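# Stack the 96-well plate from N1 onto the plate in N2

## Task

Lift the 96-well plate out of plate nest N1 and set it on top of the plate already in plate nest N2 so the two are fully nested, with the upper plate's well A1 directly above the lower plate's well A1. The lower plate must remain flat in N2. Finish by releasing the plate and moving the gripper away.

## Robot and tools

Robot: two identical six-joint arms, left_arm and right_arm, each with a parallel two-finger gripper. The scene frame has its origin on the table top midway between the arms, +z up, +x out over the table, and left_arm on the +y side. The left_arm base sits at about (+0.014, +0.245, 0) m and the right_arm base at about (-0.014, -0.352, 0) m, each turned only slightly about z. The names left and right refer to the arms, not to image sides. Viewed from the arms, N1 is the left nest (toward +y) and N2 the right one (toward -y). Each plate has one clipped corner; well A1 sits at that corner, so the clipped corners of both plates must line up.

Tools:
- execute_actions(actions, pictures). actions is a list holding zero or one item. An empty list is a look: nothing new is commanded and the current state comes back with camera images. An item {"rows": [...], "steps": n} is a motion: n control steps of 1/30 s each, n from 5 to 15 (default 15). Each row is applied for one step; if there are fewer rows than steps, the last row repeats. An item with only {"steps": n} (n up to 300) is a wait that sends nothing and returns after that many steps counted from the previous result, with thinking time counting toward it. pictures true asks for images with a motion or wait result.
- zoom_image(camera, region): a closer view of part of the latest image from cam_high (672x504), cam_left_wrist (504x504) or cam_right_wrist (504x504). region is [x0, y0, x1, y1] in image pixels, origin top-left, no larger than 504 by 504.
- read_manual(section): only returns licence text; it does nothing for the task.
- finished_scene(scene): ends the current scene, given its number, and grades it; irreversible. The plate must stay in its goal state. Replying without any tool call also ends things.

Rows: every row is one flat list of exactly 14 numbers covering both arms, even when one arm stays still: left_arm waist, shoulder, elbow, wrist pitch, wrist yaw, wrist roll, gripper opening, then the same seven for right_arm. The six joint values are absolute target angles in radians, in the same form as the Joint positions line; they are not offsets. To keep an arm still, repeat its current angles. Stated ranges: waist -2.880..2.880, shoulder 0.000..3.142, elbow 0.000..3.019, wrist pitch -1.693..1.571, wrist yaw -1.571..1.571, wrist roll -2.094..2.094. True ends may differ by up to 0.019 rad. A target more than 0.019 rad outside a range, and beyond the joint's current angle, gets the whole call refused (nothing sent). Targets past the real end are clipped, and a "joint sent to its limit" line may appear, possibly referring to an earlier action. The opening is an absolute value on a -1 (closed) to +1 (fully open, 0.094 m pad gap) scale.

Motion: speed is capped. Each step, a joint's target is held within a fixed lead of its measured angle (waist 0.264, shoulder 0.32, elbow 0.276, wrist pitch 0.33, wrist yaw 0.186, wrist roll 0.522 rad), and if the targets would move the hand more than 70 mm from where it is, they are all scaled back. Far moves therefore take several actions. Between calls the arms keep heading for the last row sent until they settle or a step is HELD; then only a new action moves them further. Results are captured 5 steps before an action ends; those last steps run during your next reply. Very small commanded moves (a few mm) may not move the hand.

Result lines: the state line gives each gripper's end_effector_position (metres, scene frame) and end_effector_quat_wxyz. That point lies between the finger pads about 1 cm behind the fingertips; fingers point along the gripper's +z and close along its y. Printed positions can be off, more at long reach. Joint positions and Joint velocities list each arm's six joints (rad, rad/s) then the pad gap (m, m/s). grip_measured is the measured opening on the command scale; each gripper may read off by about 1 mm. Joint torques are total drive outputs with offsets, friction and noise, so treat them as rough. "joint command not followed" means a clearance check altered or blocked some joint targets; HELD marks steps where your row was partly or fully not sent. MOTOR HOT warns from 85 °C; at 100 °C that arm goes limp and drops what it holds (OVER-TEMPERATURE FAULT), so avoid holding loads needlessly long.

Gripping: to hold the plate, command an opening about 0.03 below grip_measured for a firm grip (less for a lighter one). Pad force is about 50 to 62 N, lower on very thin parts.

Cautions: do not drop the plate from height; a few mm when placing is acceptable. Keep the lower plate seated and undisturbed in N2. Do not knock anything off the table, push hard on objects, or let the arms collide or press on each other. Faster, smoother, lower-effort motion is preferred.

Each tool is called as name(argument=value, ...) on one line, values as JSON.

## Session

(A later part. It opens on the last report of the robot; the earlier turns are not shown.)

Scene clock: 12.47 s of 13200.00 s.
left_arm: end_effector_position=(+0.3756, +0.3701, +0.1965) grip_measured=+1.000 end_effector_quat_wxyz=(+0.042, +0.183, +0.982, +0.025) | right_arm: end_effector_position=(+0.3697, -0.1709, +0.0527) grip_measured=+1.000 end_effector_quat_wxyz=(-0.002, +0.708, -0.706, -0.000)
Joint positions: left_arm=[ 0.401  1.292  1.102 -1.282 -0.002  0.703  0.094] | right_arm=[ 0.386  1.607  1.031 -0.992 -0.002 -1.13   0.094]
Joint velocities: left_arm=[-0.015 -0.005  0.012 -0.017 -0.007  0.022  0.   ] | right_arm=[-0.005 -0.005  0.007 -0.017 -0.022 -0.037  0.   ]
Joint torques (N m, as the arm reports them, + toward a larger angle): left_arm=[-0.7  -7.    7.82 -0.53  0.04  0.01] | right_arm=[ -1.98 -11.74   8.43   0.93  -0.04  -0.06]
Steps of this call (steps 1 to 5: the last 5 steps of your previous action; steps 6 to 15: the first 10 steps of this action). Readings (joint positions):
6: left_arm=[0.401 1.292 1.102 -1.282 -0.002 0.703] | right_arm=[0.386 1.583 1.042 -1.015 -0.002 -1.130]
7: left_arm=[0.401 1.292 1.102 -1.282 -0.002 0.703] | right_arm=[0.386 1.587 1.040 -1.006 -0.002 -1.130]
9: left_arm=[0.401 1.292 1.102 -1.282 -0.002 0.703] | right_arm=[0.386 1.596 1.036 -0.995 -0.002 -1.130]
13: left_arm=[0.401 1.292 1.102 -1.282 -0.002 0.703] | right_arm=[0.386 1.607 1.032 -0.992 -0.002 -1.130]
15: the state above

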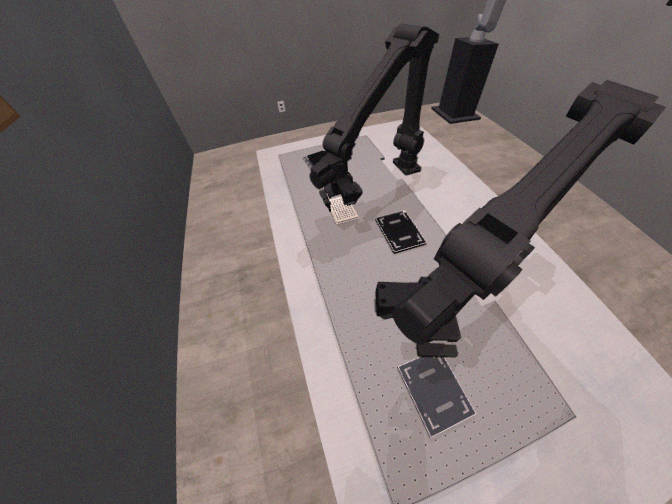

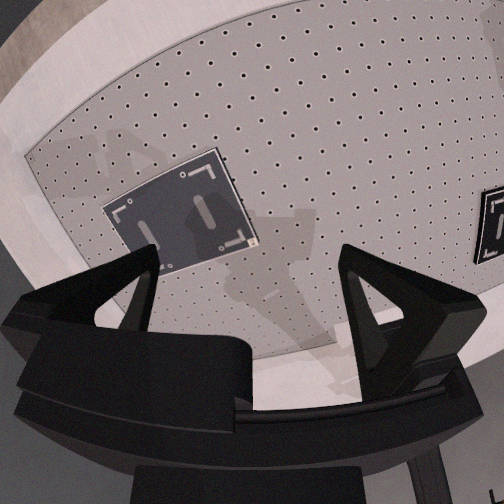

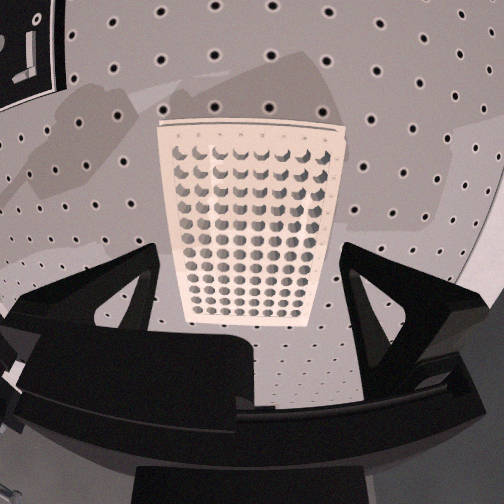

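execute_actions(actions=[{"rows":[[0.4,1.3,1.1,-1.3,0,0.7,1,0.367,1.63,1.018,-0.962,0,-1.145,1]],"steps":8}])

execute_actions(actions=[{"rows":[[0.4,1.3,1.1,-1.3,0,0.7,1,0.367,1.644,1.008,-0.938,0,-1.145,1]]}], pictures=true)

Scene clock: 12.77 s of 13200.00 s.
left_arm: end_effector_position=(+0.3756, +0.3701, +0.1965) grip_measured=+1.000 end_effector_quat_wxyz=(+0.042, +0.183, +0.982, +0.025) | right_arm: end_effector_position=(+0.3704, -0.1727, +0.0497) grip_measured=+1.000 end_effector_quat_wxyz=(-0.005, +0.707, -0.708, +0.001)
Joint positions: left_arm=[ 0.401  1.292  1.102 -1.282 -0.002  0.703  0.094] | right_arm=[ 0.381  1.608  1.023 -0.976 -0.002 -1.132  0.094]
Joint velocities: left_arm=[ 0.005  0.015 -0.002  0.002  0.037 -0.037  0.   ] | right_arm=[-0.083  0.015 -0.095  0.066 -0.037  0.051  0.   ]
Joint torques (N m, as the arm reports them, + toward a larger angle): left_arm=[-0.76 -6.97  7.81 -0.51  0.04  0.02] | right_arm=[ -3.3  -10.72   8.02   0.81  -0.04  -0.07]
Steps of this call (steps 1 to 5: the last 5 steps of your previous action; step 6: the robot went on to your last target; steps 7 to 9: the first 3 steps of this action). Readings (joint positions):
7: left_arm=[0.401 1.292 1.102 -1.282 -0.002 0.703] | right_arm=[0.385 1.607 1.029 -0.986 -0.002 -1.131]
8: left_arm=[0.401 1.292 1.102 -1.282 -0.002 0.703] | right_arm=[0.384 1.607 1.026 -0.980 -0.002 -1.132]
9: the state above

Scene clock: 13.27 s of 13200.00 s.
left_arm: end_effector_position=(+0.3756, +0.3701, +0.1965) grip_measured=+1.000 end_effector_quat_wxyz=(+0.042, +0.183, +0.982, +0.025) | right_arm: end_effector_position=(+0.3693, -0.1775, +0.0367) grip_measured=+1.000 end_effector_quat_wxyz=(-0.001, +0.704, -0.710, -0.001)
Joint positions: left_arm=[ 0.401  1.292  1.102 -1.282 -0.002  0.703  0.094] | right_arm=[ 0.372  1.627  1.005 -0.949 -0.002 -1.134  0.094]
Joint velocities: left_arm=[-0.005  0.005 -0.012 -0.007  0.037 -0.051  0.   ] | right_arm=[-0.005 -0.005 -0.022 -0.007  0.007  0.007  0.   ]
Joint torques (N m, as the arm reports them, + toward a larger angle): left_arm=[-0.73 -7.06  7.8  -0.53  0.04  0.02] | right_arm=[ -2.01 -11.15   7.97   0.99   0.    -0.08]
Steps of this call (steps 1 to 5: the last 5 steps of your previous action; steps 6 to 15: the first 10 steps of this action). Readings (joint positions):
6: left_arm=[0.401 1.292 1.102 -1.282 -0.002 0.703] | right_arm=[0.372 1.612 1.014 -0.968 -0.002 -1.133]
7: left_arm=[0.401 1.292 1.102 -1.282 -0.002 0.703] | right_arm=[0.372 1.613 1.012 -0.960 -0.002 -1.133]
9: left_arm=[0.401 1.292 1.102 -1.282 -0.002 0.703] | right_arm=[0.372 1.618 1.010 -0.952 -0.002 -1.133]
13: left_arm=[0.401 1.292 1.102 -1.282 -0.002 0.703] | right_arm=[0.372 1.626 1.006 -0.949 -0.002 -1.134]
15: the state above

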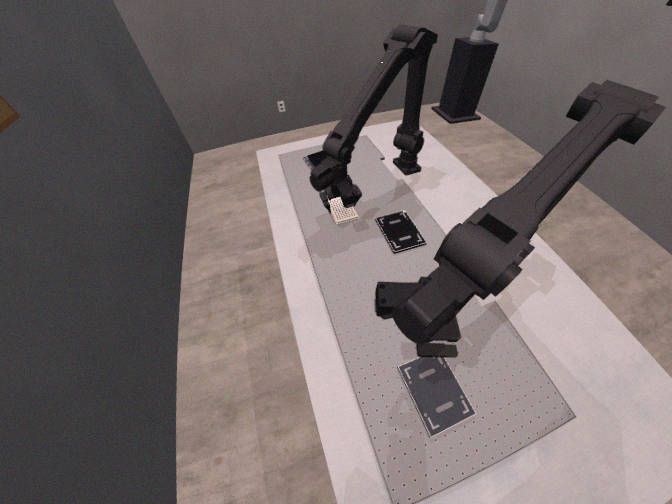

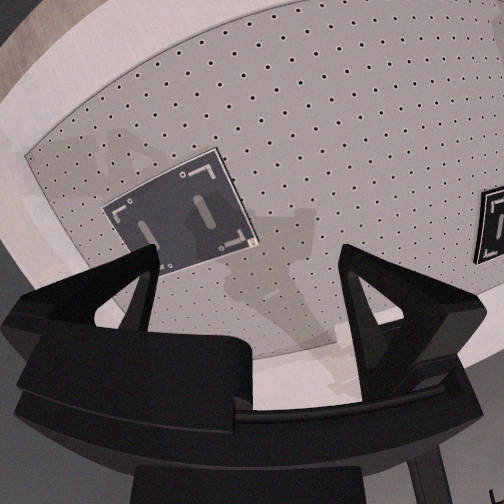

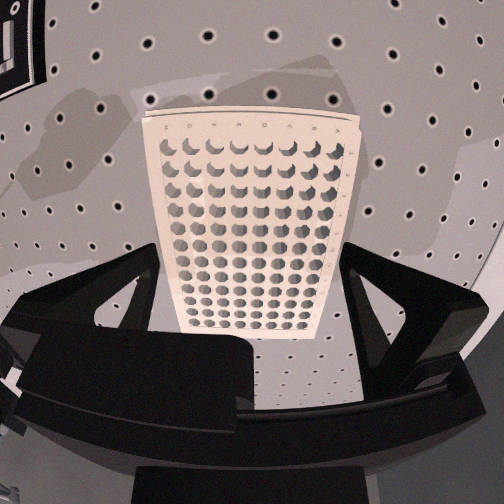

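execute_actions(actions=[{"rows":[[0.4,1.3,1.1,-1.3,0,0.7,1,0.37,1.652,1.008,-0.932,0,-1.145,1]],"steps":9}])

execute_actions(actions=[{"rows":[[0.4,1.3,1.1,-1.3,0,0.7,1,0.37,1.64,1.008,-0.935,0,-1.14,0.9],[0.4,1.3,1.1,-1.3,0,0.7,1,0.37,1.64,1.008,-0.935,0,-1.14,0.83],[0.4,1.3,1.1,-1.3,0,0.7,1,0.37,1.64,1.008,-0.935,0,-1.14,0.77],[0.4,1.3,1.1,-1.3,0,0.7,1,0.37,1.64,1.008,-0.935,0,-1.14,0.69]],"steps":9}])

execute_actions(actions=[{"rows":[[0.4,1.3,1.1,-1.3,0,0.7,1,0.37,1.57,1.05,-0.98,0,-1.14,0.69]],"steps":8}], pictures=true)

Scene clock: 13.73 s of 13200.00 s.
left_arm: end_effector_position=(+0.3756, +0.3701, +0.1965) grip_measured=+1.000 end_effector_quat_wxyz=(+0.042, +0.183, +0.982, +0.025) | right_arm: end_effector_position=(+0.3703, -0.1770, +0.0356) grip_measured=+1.000 end_effector_quat_wxyz=(-0.002, +0.704, -0.710, -0.000)
Joint positions: left_arm=[ 0.401  1.292  1.102 -1.282 -0.002  0.703  0.094] | right_arm=[ 0.372  1.629  1.005 -0.943 -0.002 -1.134  0.094]
Joint velocities: left_arm=[-0.005 -0.015  0.002  0.002 -0.007 -0.007  0.   ] | right_arm=[-0.005  0.005  0.022  0.042 -0.037  0.051  0.   ]
Joint torques (N m, as the arm reports them, + toward a larger angle): left_arm=[-0.71 -7.    7.81 -0.53  0.04  0.01] | right_arm=[ -2.48 -10.47   7.97   0.93  -0.05  -0.09]
Steps of this call (steps 1 to 5: the last 5 steps of your previous action; steps 6 to 10: the robot went on to your last target; steps 11 to 14: the first 4 steps of this action). Readings (joint positions):
11: left_arm=[0.401 1.292 1.102 -1.282 -0.002 0.703] | right_arm=[0.372 1.627 1.005 -0.948 -0.002 -1.134]
12: left_arm=[0.401 1.292 1.102 -1.282 -0.002 0.703] | right_arm=[0.372 1.627 1.005 -0.946 -0.002 -1.134]
14: the state above

Scene clock: 14.03 s of 13200.00 s.
left_arm: end_effector_position=(+0.3756, +0.3701, +0.1965) grip_measured=+1.000 end_effector_quat_wxyz=(+0.042, +0.183, +0.982, +0.025) | right_arm: end_effector_position=(+0.3703, -0.1770, +0.0347) grip_measured=+0.739 end_effector_quat_wxyz=(-0.001, +0.704, -0.710, -0.000)
Joint positions: left_arm=[ 0.401  1.292  1.102 -1.282 -0.002  0.703  0.094] | right_arm=[ 0.372  1.631  1.005 -0.943 -0.002 -1.134  0.082]
Joint velocities: left_arm=[-0.015 -0.005 -0.002  0.012  0.022 -0.081  0.   ] | right_arm=[-0.024 -0.005  0.002 -0.007  0.007 -0.007 -0.032]
Joint torques (N m, as the arm reports them, + toward a larger angle): left_arm=[-0.77 -7.02  7.82 -0.54  0.04  0.02] | right_arm=[ -2.7  -12.52   7.97   0.71  -0.03  -0.02]
Steps of this call (steps 1 to 5: the last 5 steps of your previous action; steps 6 to 9: the first 4 steps of this action). Readings (joint positions):
6: left_arm=[0.401 1.292 1.102 -1.282 -0.002 0.703] | right_arm=[0.372 1.631 1.005 -0.943 -0.002 -1.134]
7: left_arm=[0.401 1.292 1.102 -1.282 -0.002 0.703] | right_arm=[0.372 1.631 1.005 -0.943 -0.002 -1.134]
9: the state above

Scene clock: 14.30 s of 13200.00 s.
left_arm: end_effector_position=(+0.3756, +0.3701, +0.1965) grip_measured=+1.000 end_effector_quat_wxyz=(+0.042, +0.183, +0.982, +0.025) | right_arm: end_effector_position=(+0.3666, -0.1787, +0.0391) grip_measured=+0.741 end_effector_quat_wxyz=(+0.003, +0.704, -0.710, -0.002)
Joint positions: left_arm=[ 0.401  1.292  1.102 -1.282 -0.002  0.703  0.094] | right_arm=[ 0.372  1.621  1.006 -0.964 -0.002 -1.134  0.082]
Joint velocities: left_arm=[-0.015 -0.015 -0.002  0.017 -0.007  0.007  0.   ] | right_arm=[-0.015 -0.171 -0.012 -0.149 -0.066 -0.022  0.   ]
Joint torques (N m, as the arm reports them, + toward a larger angle): left_arm=[-0.69 -7.05  7.81 -0.53  0.04  0.02] | right_arm=[ -2.75 -16.9   12.09   0.41  -0.05  -0.04]
Steps of this call (steps 1 to 5: the last 5 steps of your previous action; steps 6 to 8: the first 3 steps of this action). Readings (joint positions):
6: left_arm=[0.401 1.292 1.102 -1.282 -0.002 0.703] | right_arm=[0.372 1.630 1.006 -0.948 -0.002 -1.134]
7: left_arm=[0.401 1.292 1.102 -1.282 -0.002 0.703] | right_arm=[0.372 1.626 1.006 -0.957 -0.002 -1.134]
8: the state above

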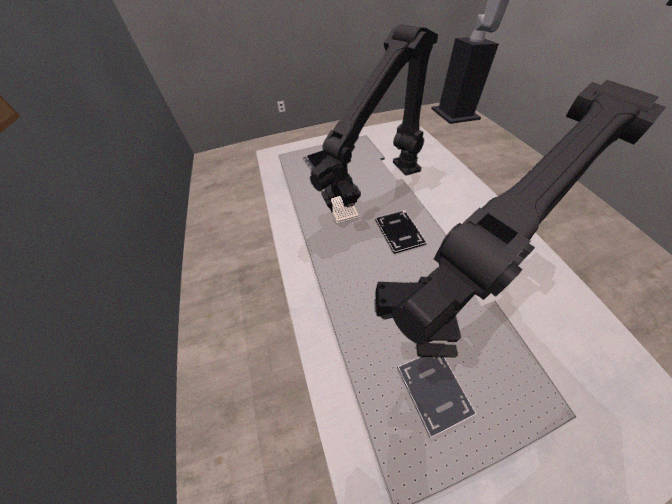

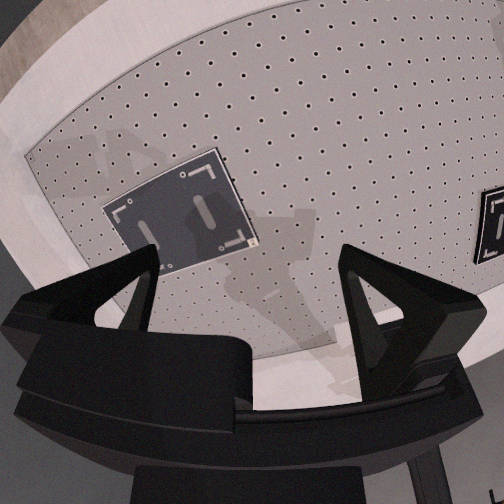

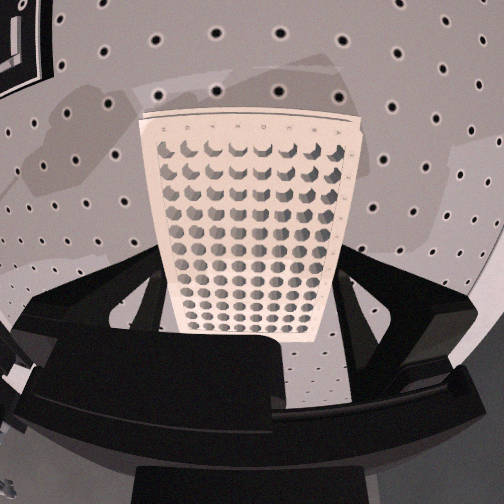

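execute_actions(actions=[{"rows":[[0.4,1.3,1.1,-1.3,0,0.7,1,0.37,1.455,1.065,-1.13,0,-1.14,0.7]],"steps":10}])

execute_actions(actions=[{"rows":[[0.4,1.3,1.1,-1.3,0,0.7,1,-0.447,1.455,1.065,-1.13,0,1.05,0.7]]}])

execute_actions(actions=[{"steps":22}])

execute_actions(actions=[{"rows":[[0.4,1.3,1.1,-1.3,0,0.7,1,-0.447,1.503,1.003,-1.068,0,1.05,0.7]],"steps":10}])

execute_actions(actions=[{"rows":[[0.4,1.3,1.1,-1.3,0,0.7,1,-0.447,1.529,0.981,-1.02,0,1.05,0.7]]}], pictures=true)

zoom_image(camera="cam_right_wrist", region=[100,50,400,250])

Scene clock: 14.70 s of 13200.00 s.
left_arm: end_effector_position=(+0.3756, +0.3701, +0.1965) grip_measured=+1.000 end_effector_quat_wxyz=(+0.042, +0.183, +0.982, +0.025) | right_arm: end_effector_position=(+0.3448, -0.1887, +0.0857) grip_measured=+0.741 end_effector_quat_wxyz=(+0.015, +0.704, -0.710, -0.007)
Joint positions: left_arm=[ 0.401  1.292  1.102 -1.282 -0.002  0.703  0.094] | right_arm=[ 0.372  1.51   1.015 -1.109 -0.002 -1.134  0.082]
Joint velocities: left_arm=[-0.015  0.005 -0.012 -0.007  0.037 -0.095  0.   ] | right_arm=[-0.024 -0.689  0.042 -0.237 -0.022 -0.007 -0.   ]
Joint torques (N m, as the arm reports them, + toward a larger angle): left_arm=[-0.76 -7.    7.8  -0.52  0.04  0.01] | right_arm=[ -2.63 -13.02  12.65   0.27  -0.04  -0.03]
Steps of this call (steps 1 to 5: the last 5 steps of your previous action; steps 6 to 7: the robot went on to your last target; steps 8 to 12: the first 5 steps of this action). Readings (joint positions):
8: left_arm=[0.401 1.292 1.102 -1.282 -0.002 0.703] | right_arm=[0.372 1.588 1.013 -0.999 -0.002 -1.134]
9: left_arm=[0.401 1.292 1.102 -1.282 -0.002 0.703] | right_arm=[0.372 1.576 1.013 -1.042 -0.002 -1.134]
11: left_arm=[0.401 1.292 1.102 -1.282 -0.002 0.703] | right_arm=[0.372 1.533 1.014 -1.098 -0.002 -1.134]
12: the state above

Scene clock: 15.20 s of 13200.00 s.
left_arm: end_effector_position=(+0.3756, +0.3701, +0.1965) grip_measured=+1.000 end_effector_quat_wxyz=(+0.042, +0.183, +0.982, +0.025) | right_arm: end_effector_position=(+0.3858, -0.3739, +0.1129) grip_measured=+0.742 end_effector_quat_wxyz=(+0.015, -0.223, +0.975, -0.001)
Joint positions: left_arm=[ 0.401  1.292  1.102 -1.282 -0.002  0.703  0.094] | right_arm=[-0.112  1.453  1.032 -1.12  -0.006 -0.506  0.082]
Joint velocities: left_arm=[ 0.005 -0.005 -0.002  0.012 -0.022  0.007  0.   ] | right_arm=[-1.861 -0.005 -0.007 -0.017 -0.007  1.736  0.   ]
Joint torques (N m, as the arm reports them, + toward a larger angle): left_arm=[-0.7  -7.    7.8  -0.52  0.04  0.01] | right_arm=[ -2.08 -11.26  10.97   0.29   0.12   0.11]
Steps of this call (steps 1 to 5: the last 5 steps of your previous action; steps 6 to 15: the first 10 steps of this action). Readings (joint positions):
6: left_arm=[0.401 1.292 1.102 -1.282 -0.002 0.703] | right_arm=[0.360 1.453 1.032 -1.120 -0.007 -1.079]
7: left_arm=[0.401 1.292 1.102 -1.282 -0.002 0.703] | right_arm=[0.336 1.453 1.032 -1.120 -0.009 -1.016]
9: left_arm=[0.401 1.292 1.102 -1.282 -0.002 0.703] | right_arm=[0.249 1.453 1.032 -1.120 -0.009 -0.889]
13: left_arm=[0.401 1.292 1.102 -1.282 -0.002 0.703] | right_arm=[0.015 1.453 1.032 -1.120 -0.007 -0.634]
15: the state above

Scene clock: 15.93 s of 13200.00 s.
left_arm: end_effector_position=(+0.3756, +0.3701, +0.1965) grip_measured=+1.000 end_effector_quat_wxyz=(+0.042, +0.183, +0.982, +0.025) | right_arm: end_effector_position=(+0.3567, -0.5035, +0.1129) grip_measured=+0.743 end_effector_quat_wxyz=(+0.014, +0.635, +0.772, +0.004)
Joint positions: left_arm=[ 0.401  1.292  1.102 -1.282 -0.002  0.703  0.094] | right_arm=[-0.441  1.453  1.032 -1.121  0.002  0.992  0.082]
Joint velocities: left_arm=[ 0.005 -0.005 -0.002 -0.017  0.022  0.037  0.   ] | right_arm=[-0.015 -0.005  0.012  0.017 -0.037  0.33  -0.   ]
Joint torques (N m, as the arm reports them, + toward a larger angle): left_arm=[-0.72 -7.02  7.79 -0.53  0.03  0.02] | right_arm=[ -2.74 -10.99  11.98   0.13   0.02   0.12]
Kept back: nothing.
Steps of this call (steps 1 to 5: the last 5 steps of your previous action; steps 6 to 22: the robot went on to your last target). Readings (joint positions):
1: left_arm=[0.401 1.292 1.102 -1.282 -0.002 0.703] | right_arm=[-0.176 1.453 1.032 -1.120 -0.006 -0.442]
2: left_arm=[0.401 1.292 1.102 -1.282 -0.002 0.703] | right_arm=[-0.240 1.453 1.032 -1.120 -0.006 -0.377]
4: left_arm=[0.401 1.292 1.102 -1.282 -0.002 0.703] | right_arm=[-0.367 1.453 1.032 -1.120 -0.003 -0.201]
8: left_arm=[0.401 1.292 1.102 -1.282 -0.002 0.703] | right_arm=[-0.508 1.453 1.032 -1.121 0.005 0.202]
22: the state above

Scene clock: 16.10 s of 13200.00 s.
left_arm: end_effector_position=(+0.3756, +0.3701, +0.1965) grip_measured=+1.000 end_effector_quat_wxyz=(+0.042, +0.183, +0.982, +0.025) | right_arm: end_effector_position=(+0.3545, -0.5026, +0.0942) grip_measured=+0.743 end_effector_quat_wxyz=(+0.008, +0.647, +0.762, +0.002)
Joint positions: left_arm=[ 0.401  1.292  1.102 -1.282 -0.002  0.703  0.094] | right_arm=[-0.441  1.477  1.005 -1.082  0.002  1.023  0.082]
Joint velocities: left_arm=[-0.015 -0.015  0.022  0.007 -0.037 -0.022  0.   ] | right_arm=[-0.005  0.21  -0.139  0.032  0.007  0.081  0.002]
Joint torques (N m, as the arm reports them, + toward a larger angle): left_arm=[-0.77 -7.06  7.8  -0.53  0.04  0.01] | right_arm=[ -2.24 -10.4    9.06   0.86   0.01   0.14]
Steps of this call (steps 1 to 5: the first 5 steps of this action). Readings (joint positions):
1: left_arm=[0.401 1.292 1.102 -1.282 -0.002 0.703] | right_arm=[-0.441 1.454 1.028 -1.111 0.002 1.002]
2: left_arm=[0.401 1.292 1.102 -1.282 -0.002 0.703] | right_arm=[-0.441 1.457 1.022 -1.097 0.002 1.009]
4: left_arm=[0.401 1.292 1.102 -1.282 -0.002 0.703] | right_arm=[-0.441 1.470 1.010 -1.084 0.002 1.020]
5: the state above

Scene clock: 16.60 s of 13200.00 s.
left_arm: end_effector_position=(+0.3756, +0.3701, +0.1965) grip_measured=+1.000 end_effector_quat_wxyz=(+0.042, +0.183, +0.982, +0.025) | right_arm: end_effector_position=(+0.3531, -0.5020, +0.0706) grip_measured=+0.743 end_effector_quat_wxyz=(+0.001, +0.653, +0.757, -0.001)
Joint positions: left_arm=[ 0.401  1.292  1.102 -1.282 -0.002  0.703  0.094] | right_arm=[-0.441  1.515  0.976 -1.031  0.002  1.038  0.082]
Joint velocities: left_arm=[-0.015 -0.005 -0.017 -0.017 -0.037 -0.022  0.   ] | right_arm=[-0.005 -0.024  0.007 -0.007 -0.066  0.066 -0.   ]
Joint torques (N m, as the arm reports them, + toward a larger angle): left_arm=[-0.76 -6.98  7.8  -0.52  0.04  0.02] | right_arm=[ -2.53 -10.07   8.63   0.81   0.03   0.11]
Steps of this call (steps 1 to 5: the last 5 steps of your previous action; steps 6 to 15: the first 10 steps of this action). Readings (joint positions):
6: left_arm=[0.401 1.292 1.102 -1.282 -0.002 0.703] | right_arm=[-0.441 1.496 0.992 -1.069 0.002 1.035]
7: left_arm=[0.401 1.292 1.102 -1.282 -0.002 0.703] | right_arm=[-0.441 1.497 0.989 -1.054 0.002 1.036]
9: left_arm=[0.401 1.292 1.102 -1.282 -0.002 0.703] | right_arm=[-0.441 1.504 0.984 -1.037 0.002 1.037]
13: left_arm=[0.401 1.292 1.102 -1.282 -0.002 0.703] | right_arm=[-0.441 1.514 0.977 -1.032 0.002 1.038]
15: the state above

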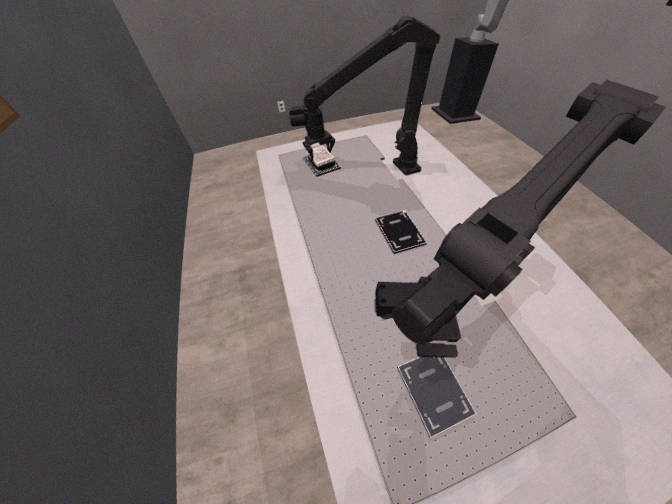

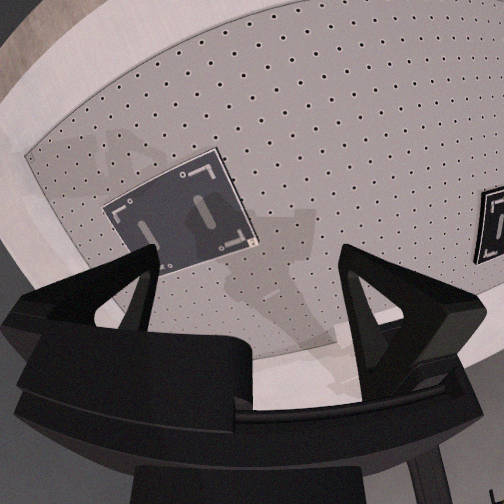

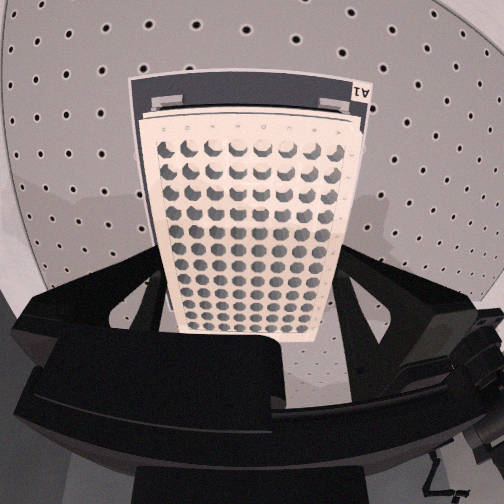

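Region (100, 50, 400, 250) of cam_right_wrist's 504x504 image, scaled by 1.680, with more detail than that image has.

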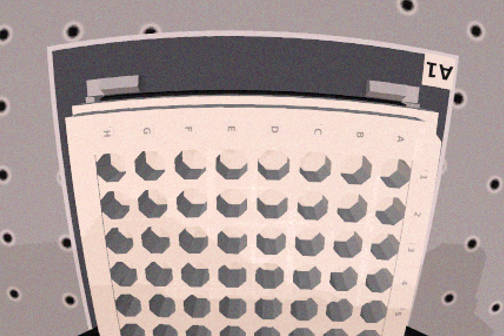

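execute_actions(actions=[{"rows":[[0.4,1.3,1.1,-1.3,0,0.7,1,-0.431,1.541,0.972,-1.005,0,1.056,0.7]]}], pictures=true)

zoom_image(camera="cam_right_wrist", region=[100,50,400,250])

Scene clock: 17.10 s of 13200.00 s.
left_arm: end_effector_position=(+0.3756, +0.3701, +0.1965) grip_measured=+1.000 end_effector_quat_wxyz=(+0.042, +0.183, +0.982, +0.025) | right_arm: end_effector_position=(+0.3533, -0.5011, +0.0647) grip_measured=+0.743 end_effector_quat_wxyz=(-0.000, +0.654, +0.756, -0.001)
Joint positions: left_arm=[ 0.401  1.292  1.102 -1.282 -0.002  0.703  0.094] | right_arm=[-0.439  1.524  0.969 -1.016  0.002  1.044  0.082]
Joint velocities: left_arm=[-0.005 -0.015  0.007 -0.007  0.007  0.066  0.   ] | right_arm=[ 0.005 -0.015 -0.012  0.002  0.022 -0.051  0.   ]
Joint torques (N m, as the arm reports them, + toward a larger angle): left_arm=[-0.72 -7.07  7.8  -0.53  0.04  0.02] | right_arm=[ -1.83 -10.21   8.31   0.87  -0.02   0.06]
Steps of this call (steps 1 to 5: the last 5 steps of your previous action; steps 6 to 15: the first 10 steps of this action). Readings (joint positions):
6: left_arm=[0.401 1.292 1.102 -1.282 -0.002 0.703] | right_arm=[-0.441 1.516 0.975 -1.027 0.002 1.039]
7: left_arm=[0.401 1.292 1.102 -1.282 -0.002 0.703] | right_arm=[-0.441 1.516 0.974 -1.022 0.002 1.040]
9: left_arm=[0.401 1.292 1.102 -1.282 -0.002 0.703] | right_arm=[-0.440 1.519 0.972 -1.017 0.002 1.042]
13: left_arm=[0.401 1.292 1.102 -1.282 -0.002 0.703] | right_arm=[-0.439 1.524 0.969 -1.016 0.002 1.044]
15: the state above

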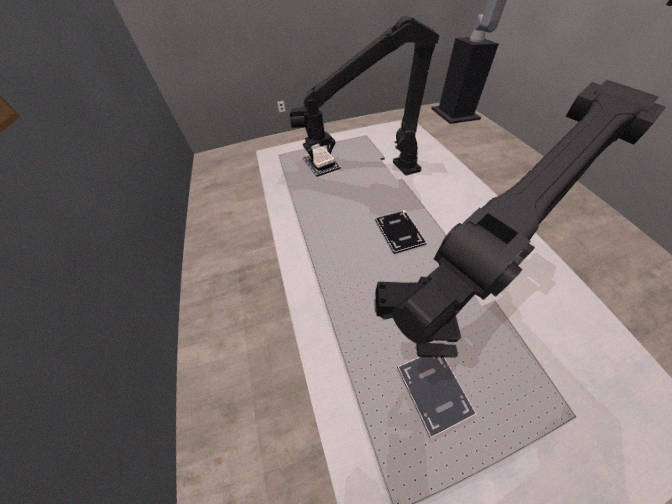

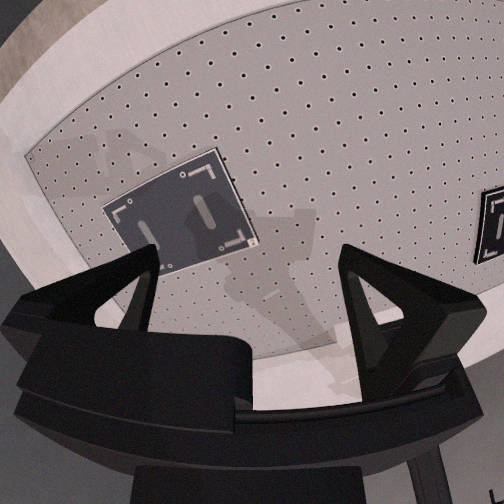

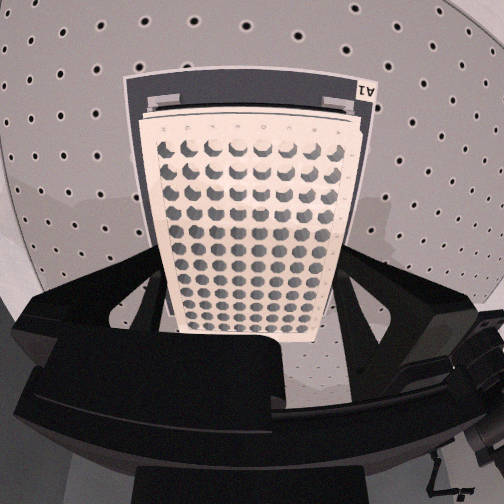

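Region (100, 50, 400, 250) of cam_right_wrist's 504x504 image, scaled by 1.680, with more detail than that image has.

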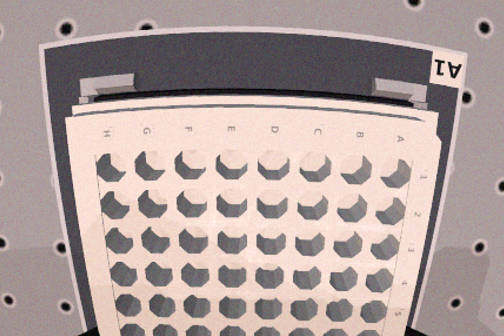

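execute_actions(actions=[{"rows":[[0.4,1.3,1.1,-1.3,0,0.7,1,-0.436,1.558,0.972,-1,0,1.058,0.7]]}], pictures=true)

zoom_image(camera="cam_right_wrist", region=[100,50,400,350])

Scene clock: 17.63 s of 13200.00 s.
left_arm: end_effector_position=(+0.3756, +0.3701, +0.1965) grip_measured=+1.000 end_effector_quat_wxyz=(+0.042, +0.183, +0.982, +0.025) | right_arm: end_effector_position=(+0.3540, -0.5013, +0.0604) grip_measured=+0.743 end_effector_quat_wxyz=(-0.003, +0.655, +0.756, -0.002)
Joint positions: left_arm=[ 0.401  1.292  1.102 -1.282 -0.002  0.703  0.094] | right_arm=[-0.439  1.536  0.969 -1.01   0.001  1.046  0.082]
Joint velocities: left_arm=[ 0.005 -0.005  0.007 -0.012  0.007  0.066  0.   ] | right_arm=[-0.005  0.005 -0.002 -0.007 -0.007  0.022 -0.   ]
Joint torques (N m, as the arm reports them, + toward a larger angle): left_arm=[-0.74 -7.02  7.82 -0.55  0.04  0.02] | right_arm=[-2.48 -9.62  8.31  0.85  0.04  0.11]
Steps of this call (steps 1 to 5: the last 5 steps of your previous action; step 6: the robot went on to your last target; steps 7 to 16: the first 10 steps of this action). Readings (joint positions):
7: left_arm=[0.401 1.292 1.102 -1.282 -0.002 0.703] | right_arm=[-0.439 1.525 0.969 -1.015 0.002 1.045]
8: left_arm=[0.401 1.292 1.102 -1.282 -0.002 0.703] | right_arm=[-0.439 1.528 0.969 -1.013 0.002 1.045]
10: left_arm=[0.401 1.292 1.102 -1.282 -0.002 0.703] | right_arm=[-0.439 1.534 0.969 -1.011 0.002 1.045]
14: left_arm=[0.401 1.292 1.102 -1.282 -0.002 0.703] | right_arm=[-0.439 1.536 0.969 -1.010 0.001 1.046]
16: the state above

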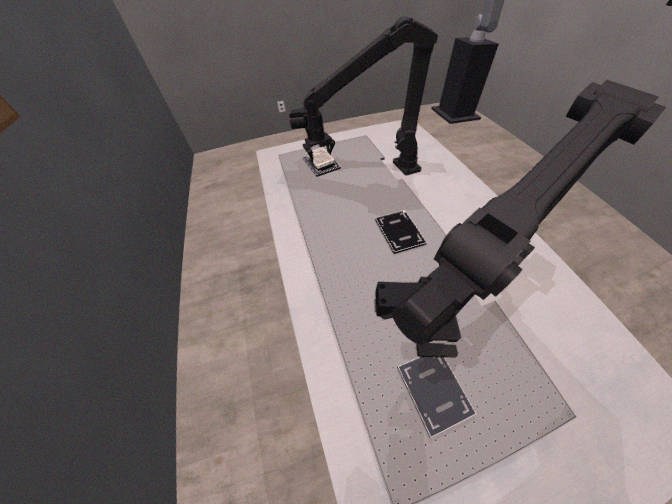

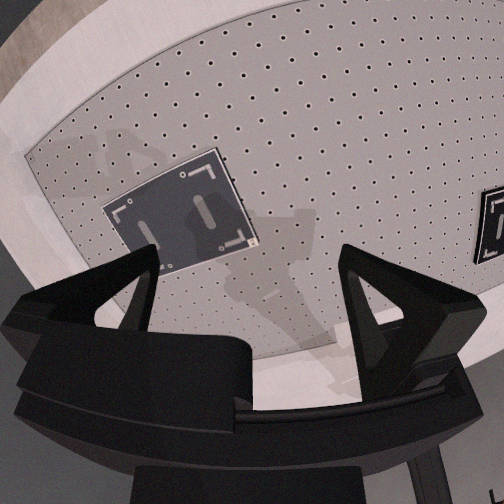

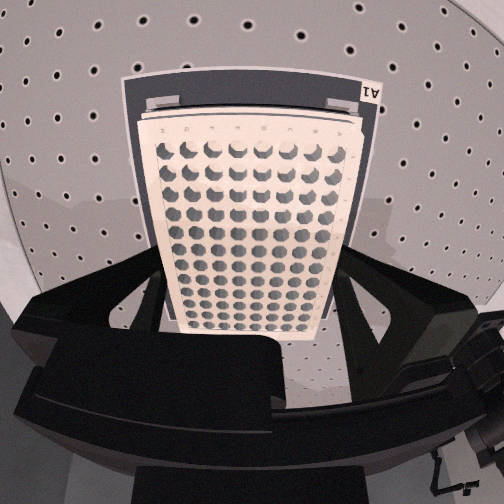

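Region (100, 50, 400, 350) of cam_right_wrist's 504x504 image, scaled by 1.680, with more detail than that image has.

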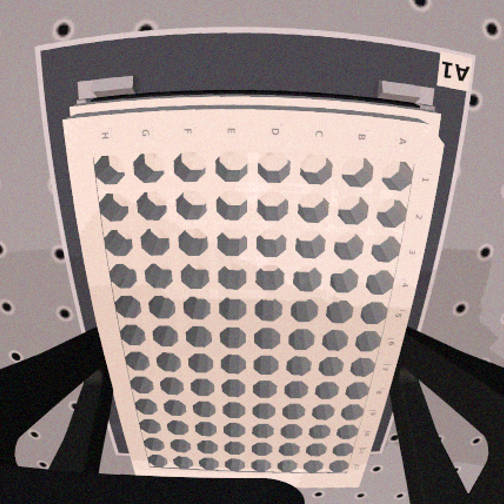

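execute_actions(actions=[{"rows":[[0.4,1.3,1.1,-1.3,0,0.7,1,-0.436,1.56,0.955,-1.015,0,1.05,0.7]],"steps":11}])

execute_actions(actions=[{"rows":[[0.4,1.3,1.1,-1.3,0,0.7,1,-0.46,1.565,0.965,-1.01,0.018,1.05,0.7]],"steps":10}])

execute_actions(actions=[{"rows":[[0.4,1.3,1.1,-1.3,0,0.7,1,-0.418,1.565,0.965,-1.01,-0.018,1.05,0.7]],"steps":10}])

execute_actions(actions=[{"rows":[[0.4,1.3,1.1,-1.3,0,0.7,1,-0.439,1.565,0.965,-0.975,0,1.05,0.7]],"steps":10}])

execute_actions(actions=[{"rows":[[0.4,1.3,1.1,-1.3,0,0.7,1,-0.439,1.565,0.965,-1.045,0,1.05,0.7]],"steps":10}], pictures=true)

Scene clock: 18.03 s of 13200.00 s.
left_arm: end_effector_position=(+0.3756, +0.3701, +0.1965) grip_measured=+1.000 end_effector_quat_wxyz=(+0.042, +0.183, +0.982, +0.025) | right_arm: end_effector_position=(+0.3537, -0.5012, +0.0601) grip_measured=+0.743 end_effector_quat_wxyz=(-0.003, +0.655, +0.756, -0.002)
Joint positions: left_arm=[ 0.401  1.292  1.102 -1.282 -0.002  0.703  0.094] | right_arm=[-0.439  1.536  0.968 -1.01   0.001  1.046  0.082]
Joint velocities: left_arm=[-0.005 -0.005 -0.007 -0.007  0.066  0.007  0.   ] | right_arm=[-0.005 -0.005 -0.002  0.012  0.022 -0.037  0.   ]
Joint torques (N m, as the arm reports them, + toward a larger angle): left_arm=[-0.84 -7.04  7.81 -0.53  0.04  0.01] | right_arm=[ -1.79 -10.11   6.85   0.3    0.04   0.03]
Steps of this call (steps 1 to 5: the last 5 steps of your previous action; step 6: the robot went on to your last target; steps 7 to 12: the first 6 steps of this action). Readings (joint positions):
7: left_arm=[0.401 1.292 1.102 -1.282 -0.002 0.703] | right_arm=[-0.439 1.536 0.968 -1.010 0.001 1.046]
8: left_arm=[0.401 1.292 1.102 -1.282 -0.002 0.703] | right_arm=[-0.439 1.536 0.968 -1.010 0.001 1.046]
10: left_arm=[0.401 1.292 1.102 -1.282 -0.002 0.703] | right_arm=[-0.439 1.536 0.968 -1.010 0.001 1.046]
12: the state above

Scene clock: 18.37 s of 13200.00 s.
left_arm: end_effector_position=(+0.3756, +0.3701, +0.1965) grip_measured=+1.000 end_effector_quat_wxyz=(+0.042, +0.183, +0.982, +0.025) | right_arm: end_effector_position=(+0.3534, -0.5018, +0.0601) grip_measured=+0.743 end_effector_quat_wxyz=(-0.003, +0.655, +0.755, -0.003)
Joint positions: left_arm=[ 0.401  1.292  1.102 -1.282 -0.002  0.703  0.094] | right_arm=[-0.44   1.536  0.968 -1.01   0.004  1.046  0.082]
Joint velocities: left_arm=[-0.005 -0.015 -0.002 -0.012  0.007 -0.037  0.   ] | right_arm=[ 0.005 -0.015  0.017 -0.017  0.037 -0.051 -0.001]
Joint torques (N m, as the arm reports them, + toward a larger angle): left_arm=[-0.71 -7.04  7.78 -0.52  0.04  0.02] | right_arm=[-3.94 -9.25  7.67  0.43  0.76  0.03]
Steps of this call (steps 1 to 5: the last 5 steps of your previous action; steps 6 to 10: the first 5 steps of this action). Readings (joint positions):
6: left_arm=[0.401 1.292 1.102 -1.282 -0.002 0.703] | right_arm=[-0.439 1.536 0.968 -1.010 0.004 1.046]
7: left_arm=[0.401 1.292 1.102 -1.282 -0.002 0.703] | right_arm=[-0.440 1.536 0.968 -1.010 0.004 1.046]
9: left_arm=[0.401 1.292 1.102 -1.282 -0.002 0.703] | right_arm=[-0.440 1.536 0.968 -1.010 0.004 1.046]
10: the state above

Scene clock: 18.70 s of 13200.00 s.
left_arm: end_effector_position=(+0.3756, +0.3701, +0.1965) grip_measured=+1.000 end_effector_quat_wxyz=(+0.042, +0.183, +0.982, +0.025) | right_arm: end_effector_position=(+0.3545, -0.4991, +0.0601) grip_measured=+0.743 end_effector_quat_wxyz=(-0.004, +0.654, +0.756, +0.002)
Joint positions: left_arm=[ 0.401  1.292  1.102 -1.282 -0.002  0.703  0.094] | right_arm=[-0.437  1.536  0.968 -1.01  -0.007  1.046  0.082]
Joint velocities: left_arm=[ 0.005  0.005 -0.007  0.007 -0.11  -0.007  0.   ] | right_arm=[-0.015 -0.015 -0.017 -0.002  0.007  0.007 -0.   ]
Joint torques (N m, as the arm reports them, + toward a larger angle): left_arm=[-0.76 -6.97  7.81 -0.51  0.04  0.01] | right_arm=[-0.75 -8.9   7.86  0.38 -0.45  0.04]
Steps of this call (steps 1 to 5: the last 5 steps of your previous action; steps 6 to 10: the first 5 steps of this action). Readings (joint positions):
6: left_arm=[0.401 1.292 1.102 -1.282 -0.002 0.703] | right_arm=[-0.439 1.536 0.968 -1.010 -0.003 1.046]
7: left_arm=[0.401 1.292 1.102 -1.282 -0.002 0.703] | right_arm=[-0.438 1.536 0.968 -1.010 -0.004 1.046]
9: left_arm=[0.401 1.292 1.102 -1.282 -0.002 0.703] | right_arm=[-0.437 1.536 0.968 -1.010 -0.007 1.046]
10: the state above

Scene clock: 19.03 s of 13200.00 s.
left_arm: end_effector_position=(+0.3756, +0.3701, +0.1965) grip_measured=+1.000 end_effector_quat_wxyz=(+0.042, +0.183, +0.982, +0.025) | right_arm: end_effector_position=(+0.3568, -0.5005, +0.0601) grip_measured=+0.743 end_effector_quat_wxyz=(+0.001, +0.655, +0.756, +0.003)
Joint positions: left_arm=[ 0.401  1.292  1.102 -1.282 -0.002  0.703  0.094] | right_arm=[-0.437  1.536  0.968 -0.999 -0.005  1.047  0.082]
Joint velocities: left_arm=[ 0.005 -0.005 -0.002  0.012  0.022 -0.022  0.   ] | right_arm=[ 0.005 -0.005 -0.007  0.042  0.037  0.037  0.001]
Joint torques (N m, as the arm reports them, + toward a larger angle): left_arm=[-0.72 -7.04  7.82 -0.53  0.04  0.01] | right_arm=[-2.4  -8.94  7.74  1.25  0.3   0.06]
Steps of this call (steps 1 to 5: the last 5 steps of your previous action; steps 6 to 10: the first 5 steps of this action). Readings (joint positions):
6: left_arm=[0.401 1.292 1.102 -1.282 -0.002 0.703] | right_arm=[-0.437 1.536 0.968 -1.006 -0.005 1.047]
7: left_arm=[0.401 1.292 1.102 -1.282 -0.002 0.703] | right_arm=[-0.437 1.536 0.968 -1.003 -0.005 1.047]
9: left_arm=[0.401 1.292 1.102 -1.282 -0.002 0.703] | right_arm=[-0.437 1.536 0.968 -1.000 -0.005 1.047]
10: the state above

Scene clock: 19.37 s of 13200.00 s.
left_arm: end_effector_position=(+0.3756, +0.3701, +0.1965) grip_measured=+1.000 end_effector_quat_wxyz=(+0.042, +0.183, +0.982, +0.025) | right_arm: end_effector_position=(+0.3530, -0.4993, +0.0599) grip_measured=+0.743 end_effector_quat_wxyz=(-0.006, +0.655, +0.756, -0.000)
Joint positions: left_arm=[ 0.401  1.292  1.102 -1.282 -0.002  0.703  0.094] | right_arm=[-0.437  1.536  0.968 -1.014 -0.003  1.047  0.082]
Joint velocities: left_arm=[-0.015 -0.015 -0.012  0.002  0.051 -0.037  0.   ] | right_arm=[-0.005  0.015 -0.007 -0.007  0.037  0.022 -0.001]
Joint torques (N m, as the arm reports them, + toward a larger angle): left_arm=[-0.78 -7.    7.8  -0.52  0.04  0.02] | right_arm=[-2.33 -9.28  7.84 -0.9   0.22  0.02]
Steps of this call (steps 1 to 5: the last 5 steps of your previous action; steps 6 to 10: the first 5 steps of this action). Readings (joint positions):
6: left_arm=[0.401 1.292 1.102 -1.282 -0.002 0.703] | right_arm=[-0.437 1.536 0.968 -1.002 -0.003 1.047]
7: left_arm=[0.401 1.292 1.102 -1.282 -0.002 0.703] | right_arm=[-0.437 1.536 0.968 -1.010 -0.003 1.047]
9: left_arm=[0.401 1.292 1.102 -1.282 -0.002 0.703] | right_arm=[-0.437 1.536 0.968 -1.014 -0.003 1.047]
10: the state above

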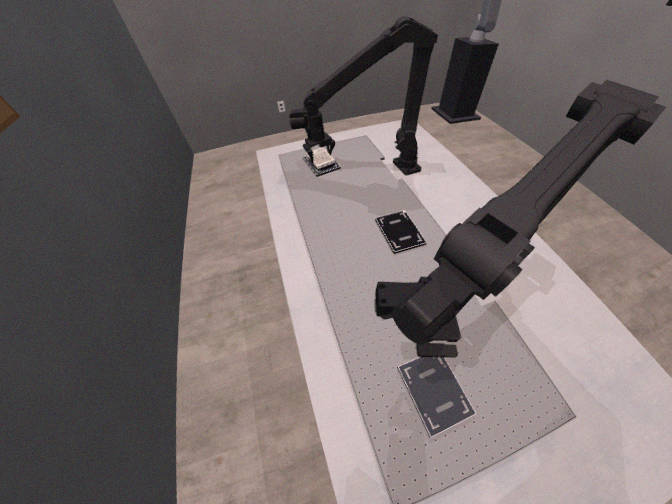

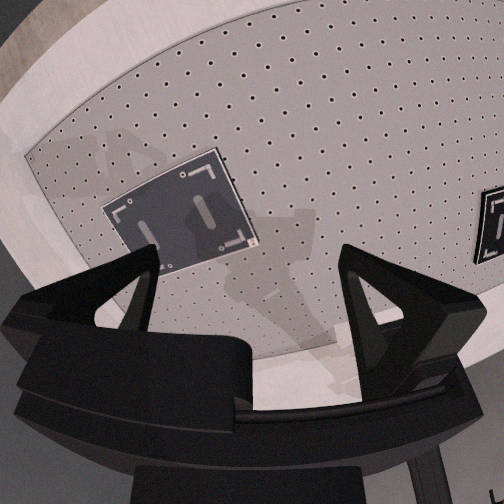

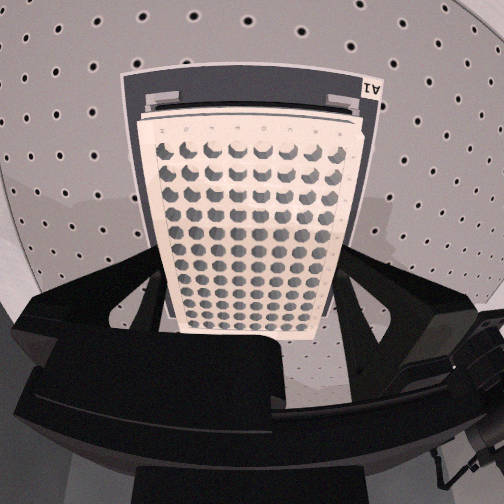

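execute_actions(actions=[{"rows":[[0.4,1.3,1.1,-1.3,0,0.7,1,-0.465,1.56,0.965,-1.015,0.02,1.05,0.7]],"steps":13}], pictures=true)

execute_actions(actions=[{"rows":[[0.4,1.3,1.1,-1.3,0,0.7,1,-0.44,1.536,0.98,-1.012,0.003,1.05,0.7],[0.4,1.3,1.1,-1.3,0,0.7,1,-0.44,1.536,0.98,-1.012,0.003,1.05,0.7],[0.4,1.3,1.1,-1.3,0,0.7,1,-0.44,1.536,0.98,-1.012,0.003,1.05,1]],"steps":13}], pictures=true)

zoom_image(camera="cam_right_wrist", region=[100,50,400,350])

Scene clock: 19.80 s of 13200.00 s.
left_arm: end_effector_position=(+0.3756, +0.3701, +0.1965) grip_measured=+1.000 end_effector_quat_wxyz=(+0.042, +0.183, +0.982, +0.025) | right_arm: end_effector_position=(+0.3527, -0.5008, +0.0599) grip_measured=+0.743 end_effector_quat_wxyz=(-0.005, +0.655, +0.755, -0.002)
Joint positions: left_arm=[ 0.401  1.292  1.102 -1.282 -0.002  0.703  0.094] | right_arm=[-0.439  1.536  0.968 -1.013  0.001  1.047  0.082]
Joint velocities: left_arm=[-0.015 -0.005  0.002 -0.007 -0.037 -0.037  0.   ] | right_arm=[-0.015 -0.005 -0.007 -0.012  0.037 -0.007 -0.002]
Joint torques (N m, as the arm reports them, + toward a larger angle): left_arm=[-0.76 -7.02  7.8  -0.53  0.03  0.02] | right_arm=[-4.08 -9.65  7.68  0.27  0.98  0.06]
Steps of this call (steps 1 to 5: the last 5 steps of your previous action; steps 6 to 13: the first 8 steps of this action). Readings (joint positions):
6: left_arm=[0.401 1.292 1.102 -1.282 -0.002 0.703] | right_arm=[-0.438 1.536 0.968 -1.013 -0.000 1.047]
7: left_arm=[0.401 1.292 1.102 -1.282 -0.002 0.703] | right_arm=[-0.438 1.536 0.968 -1.013 0.001 1.047]
9: left_arm=[0.401 1.292 1.102 -1.282 -0.002 0.703] | right_arm=[-0.439 1.536 0.968 -1.013 0.001 1.047]
13: the state above

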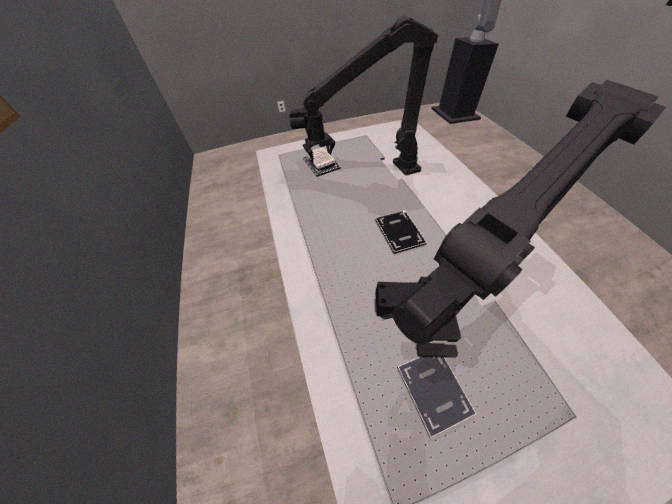

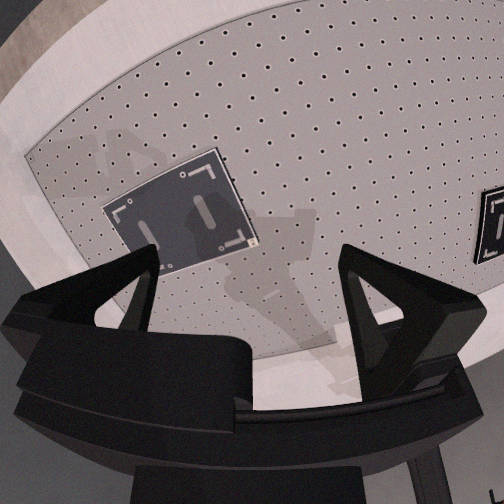

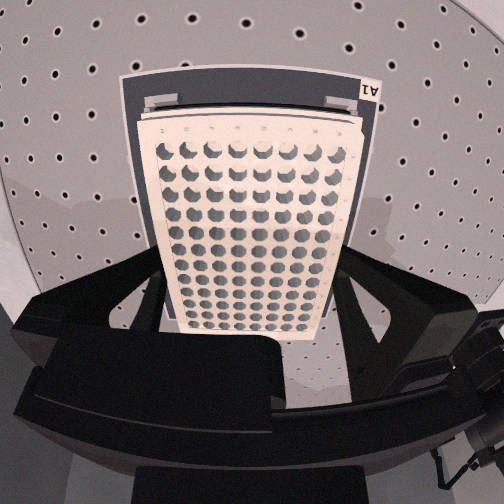

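Scene clock: 20.23 s of 13200.00 s.
left_arm: end_effector_position=(+0.3756, +0.3701, +0.1965) grip_measured=+1.000 end_effector_quat_wxyz=(+0.042, +0.183, +0.982, +0.025) | right_arm: end_effector_position=(+0.3526, -0.5005, +0.0597) grip_measured=+1.000 end_effector_quat_wxyz=(-0.005, +0.655, +0.755, -0.002)
Joint positions: left_arm=[ 0.401  1.292  1.102 -1.282 -0.002  0.703  0.094] | right_arm=[-0.439  1.536  0.967 -1.013 -0.     1.047  0.094]
Joint velocities: left_arm=[-0.015 -0.015 -0.022 -0.012  0.007 -0.066  0.   ] | right_arm=[ 0.005 -0.015 -0.022  0.007 -0.022  0.007  0.   ]
Joint torques (N m, as the arm reports them, + toward a larger angle): left_arm=[-0.72 -7.    7.8  -0.53  0.04  0.01] | right_arm=[ -2.75 -11.73   9.3    0.48   0.27   0.06]
Steps of this call (steps 1 to 5: the last 5 steps of your previous action; steps 6 to 13: the first 8 steps of this action). Readings (joint positions):
6: left_arm=[0.401 1.292 1.102 -1.282 -0.002 0.703] | right_arm=[-0.439 1.536 0.968 -1.013 -0.001 1.047]
7: left_arm=[0.401 1.292 1.102 -1.282 -0.002 0.703] | right_arm=[-0.439 1.536 0.968 -1.013 -0.001 1.047]
9: left_arm=[0.401 1.292 1.102 -1.282 -0.002 0.703] | right_arm=[-0.439 1.536 0.968 -1.013 -0.000 1.047]
13: the state above

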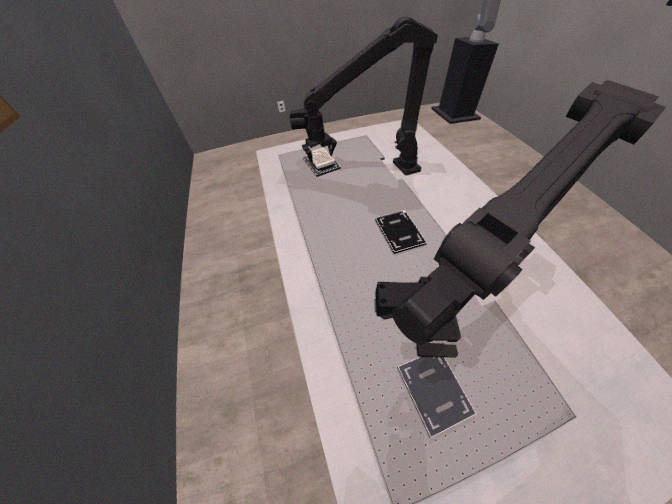

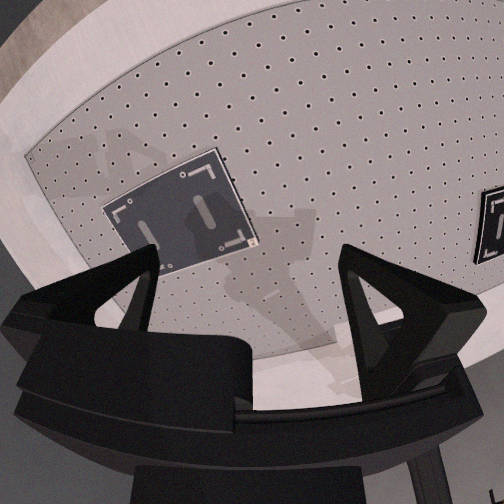

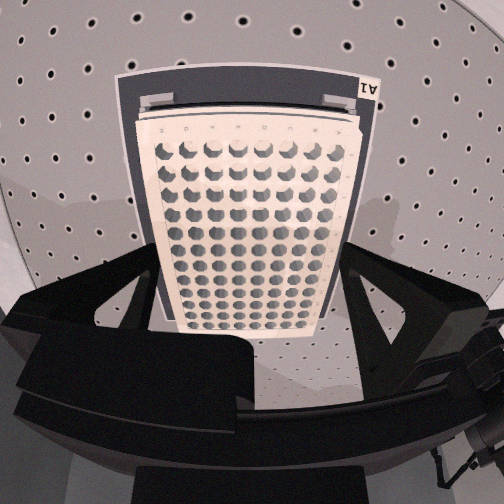

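Region (100, 50, 400, 350) of cam_right_wrist's 504x504 image, scaled by 1.680, with more detail than that image has.

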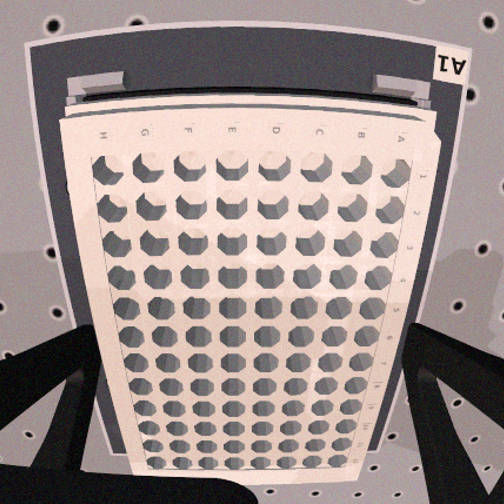

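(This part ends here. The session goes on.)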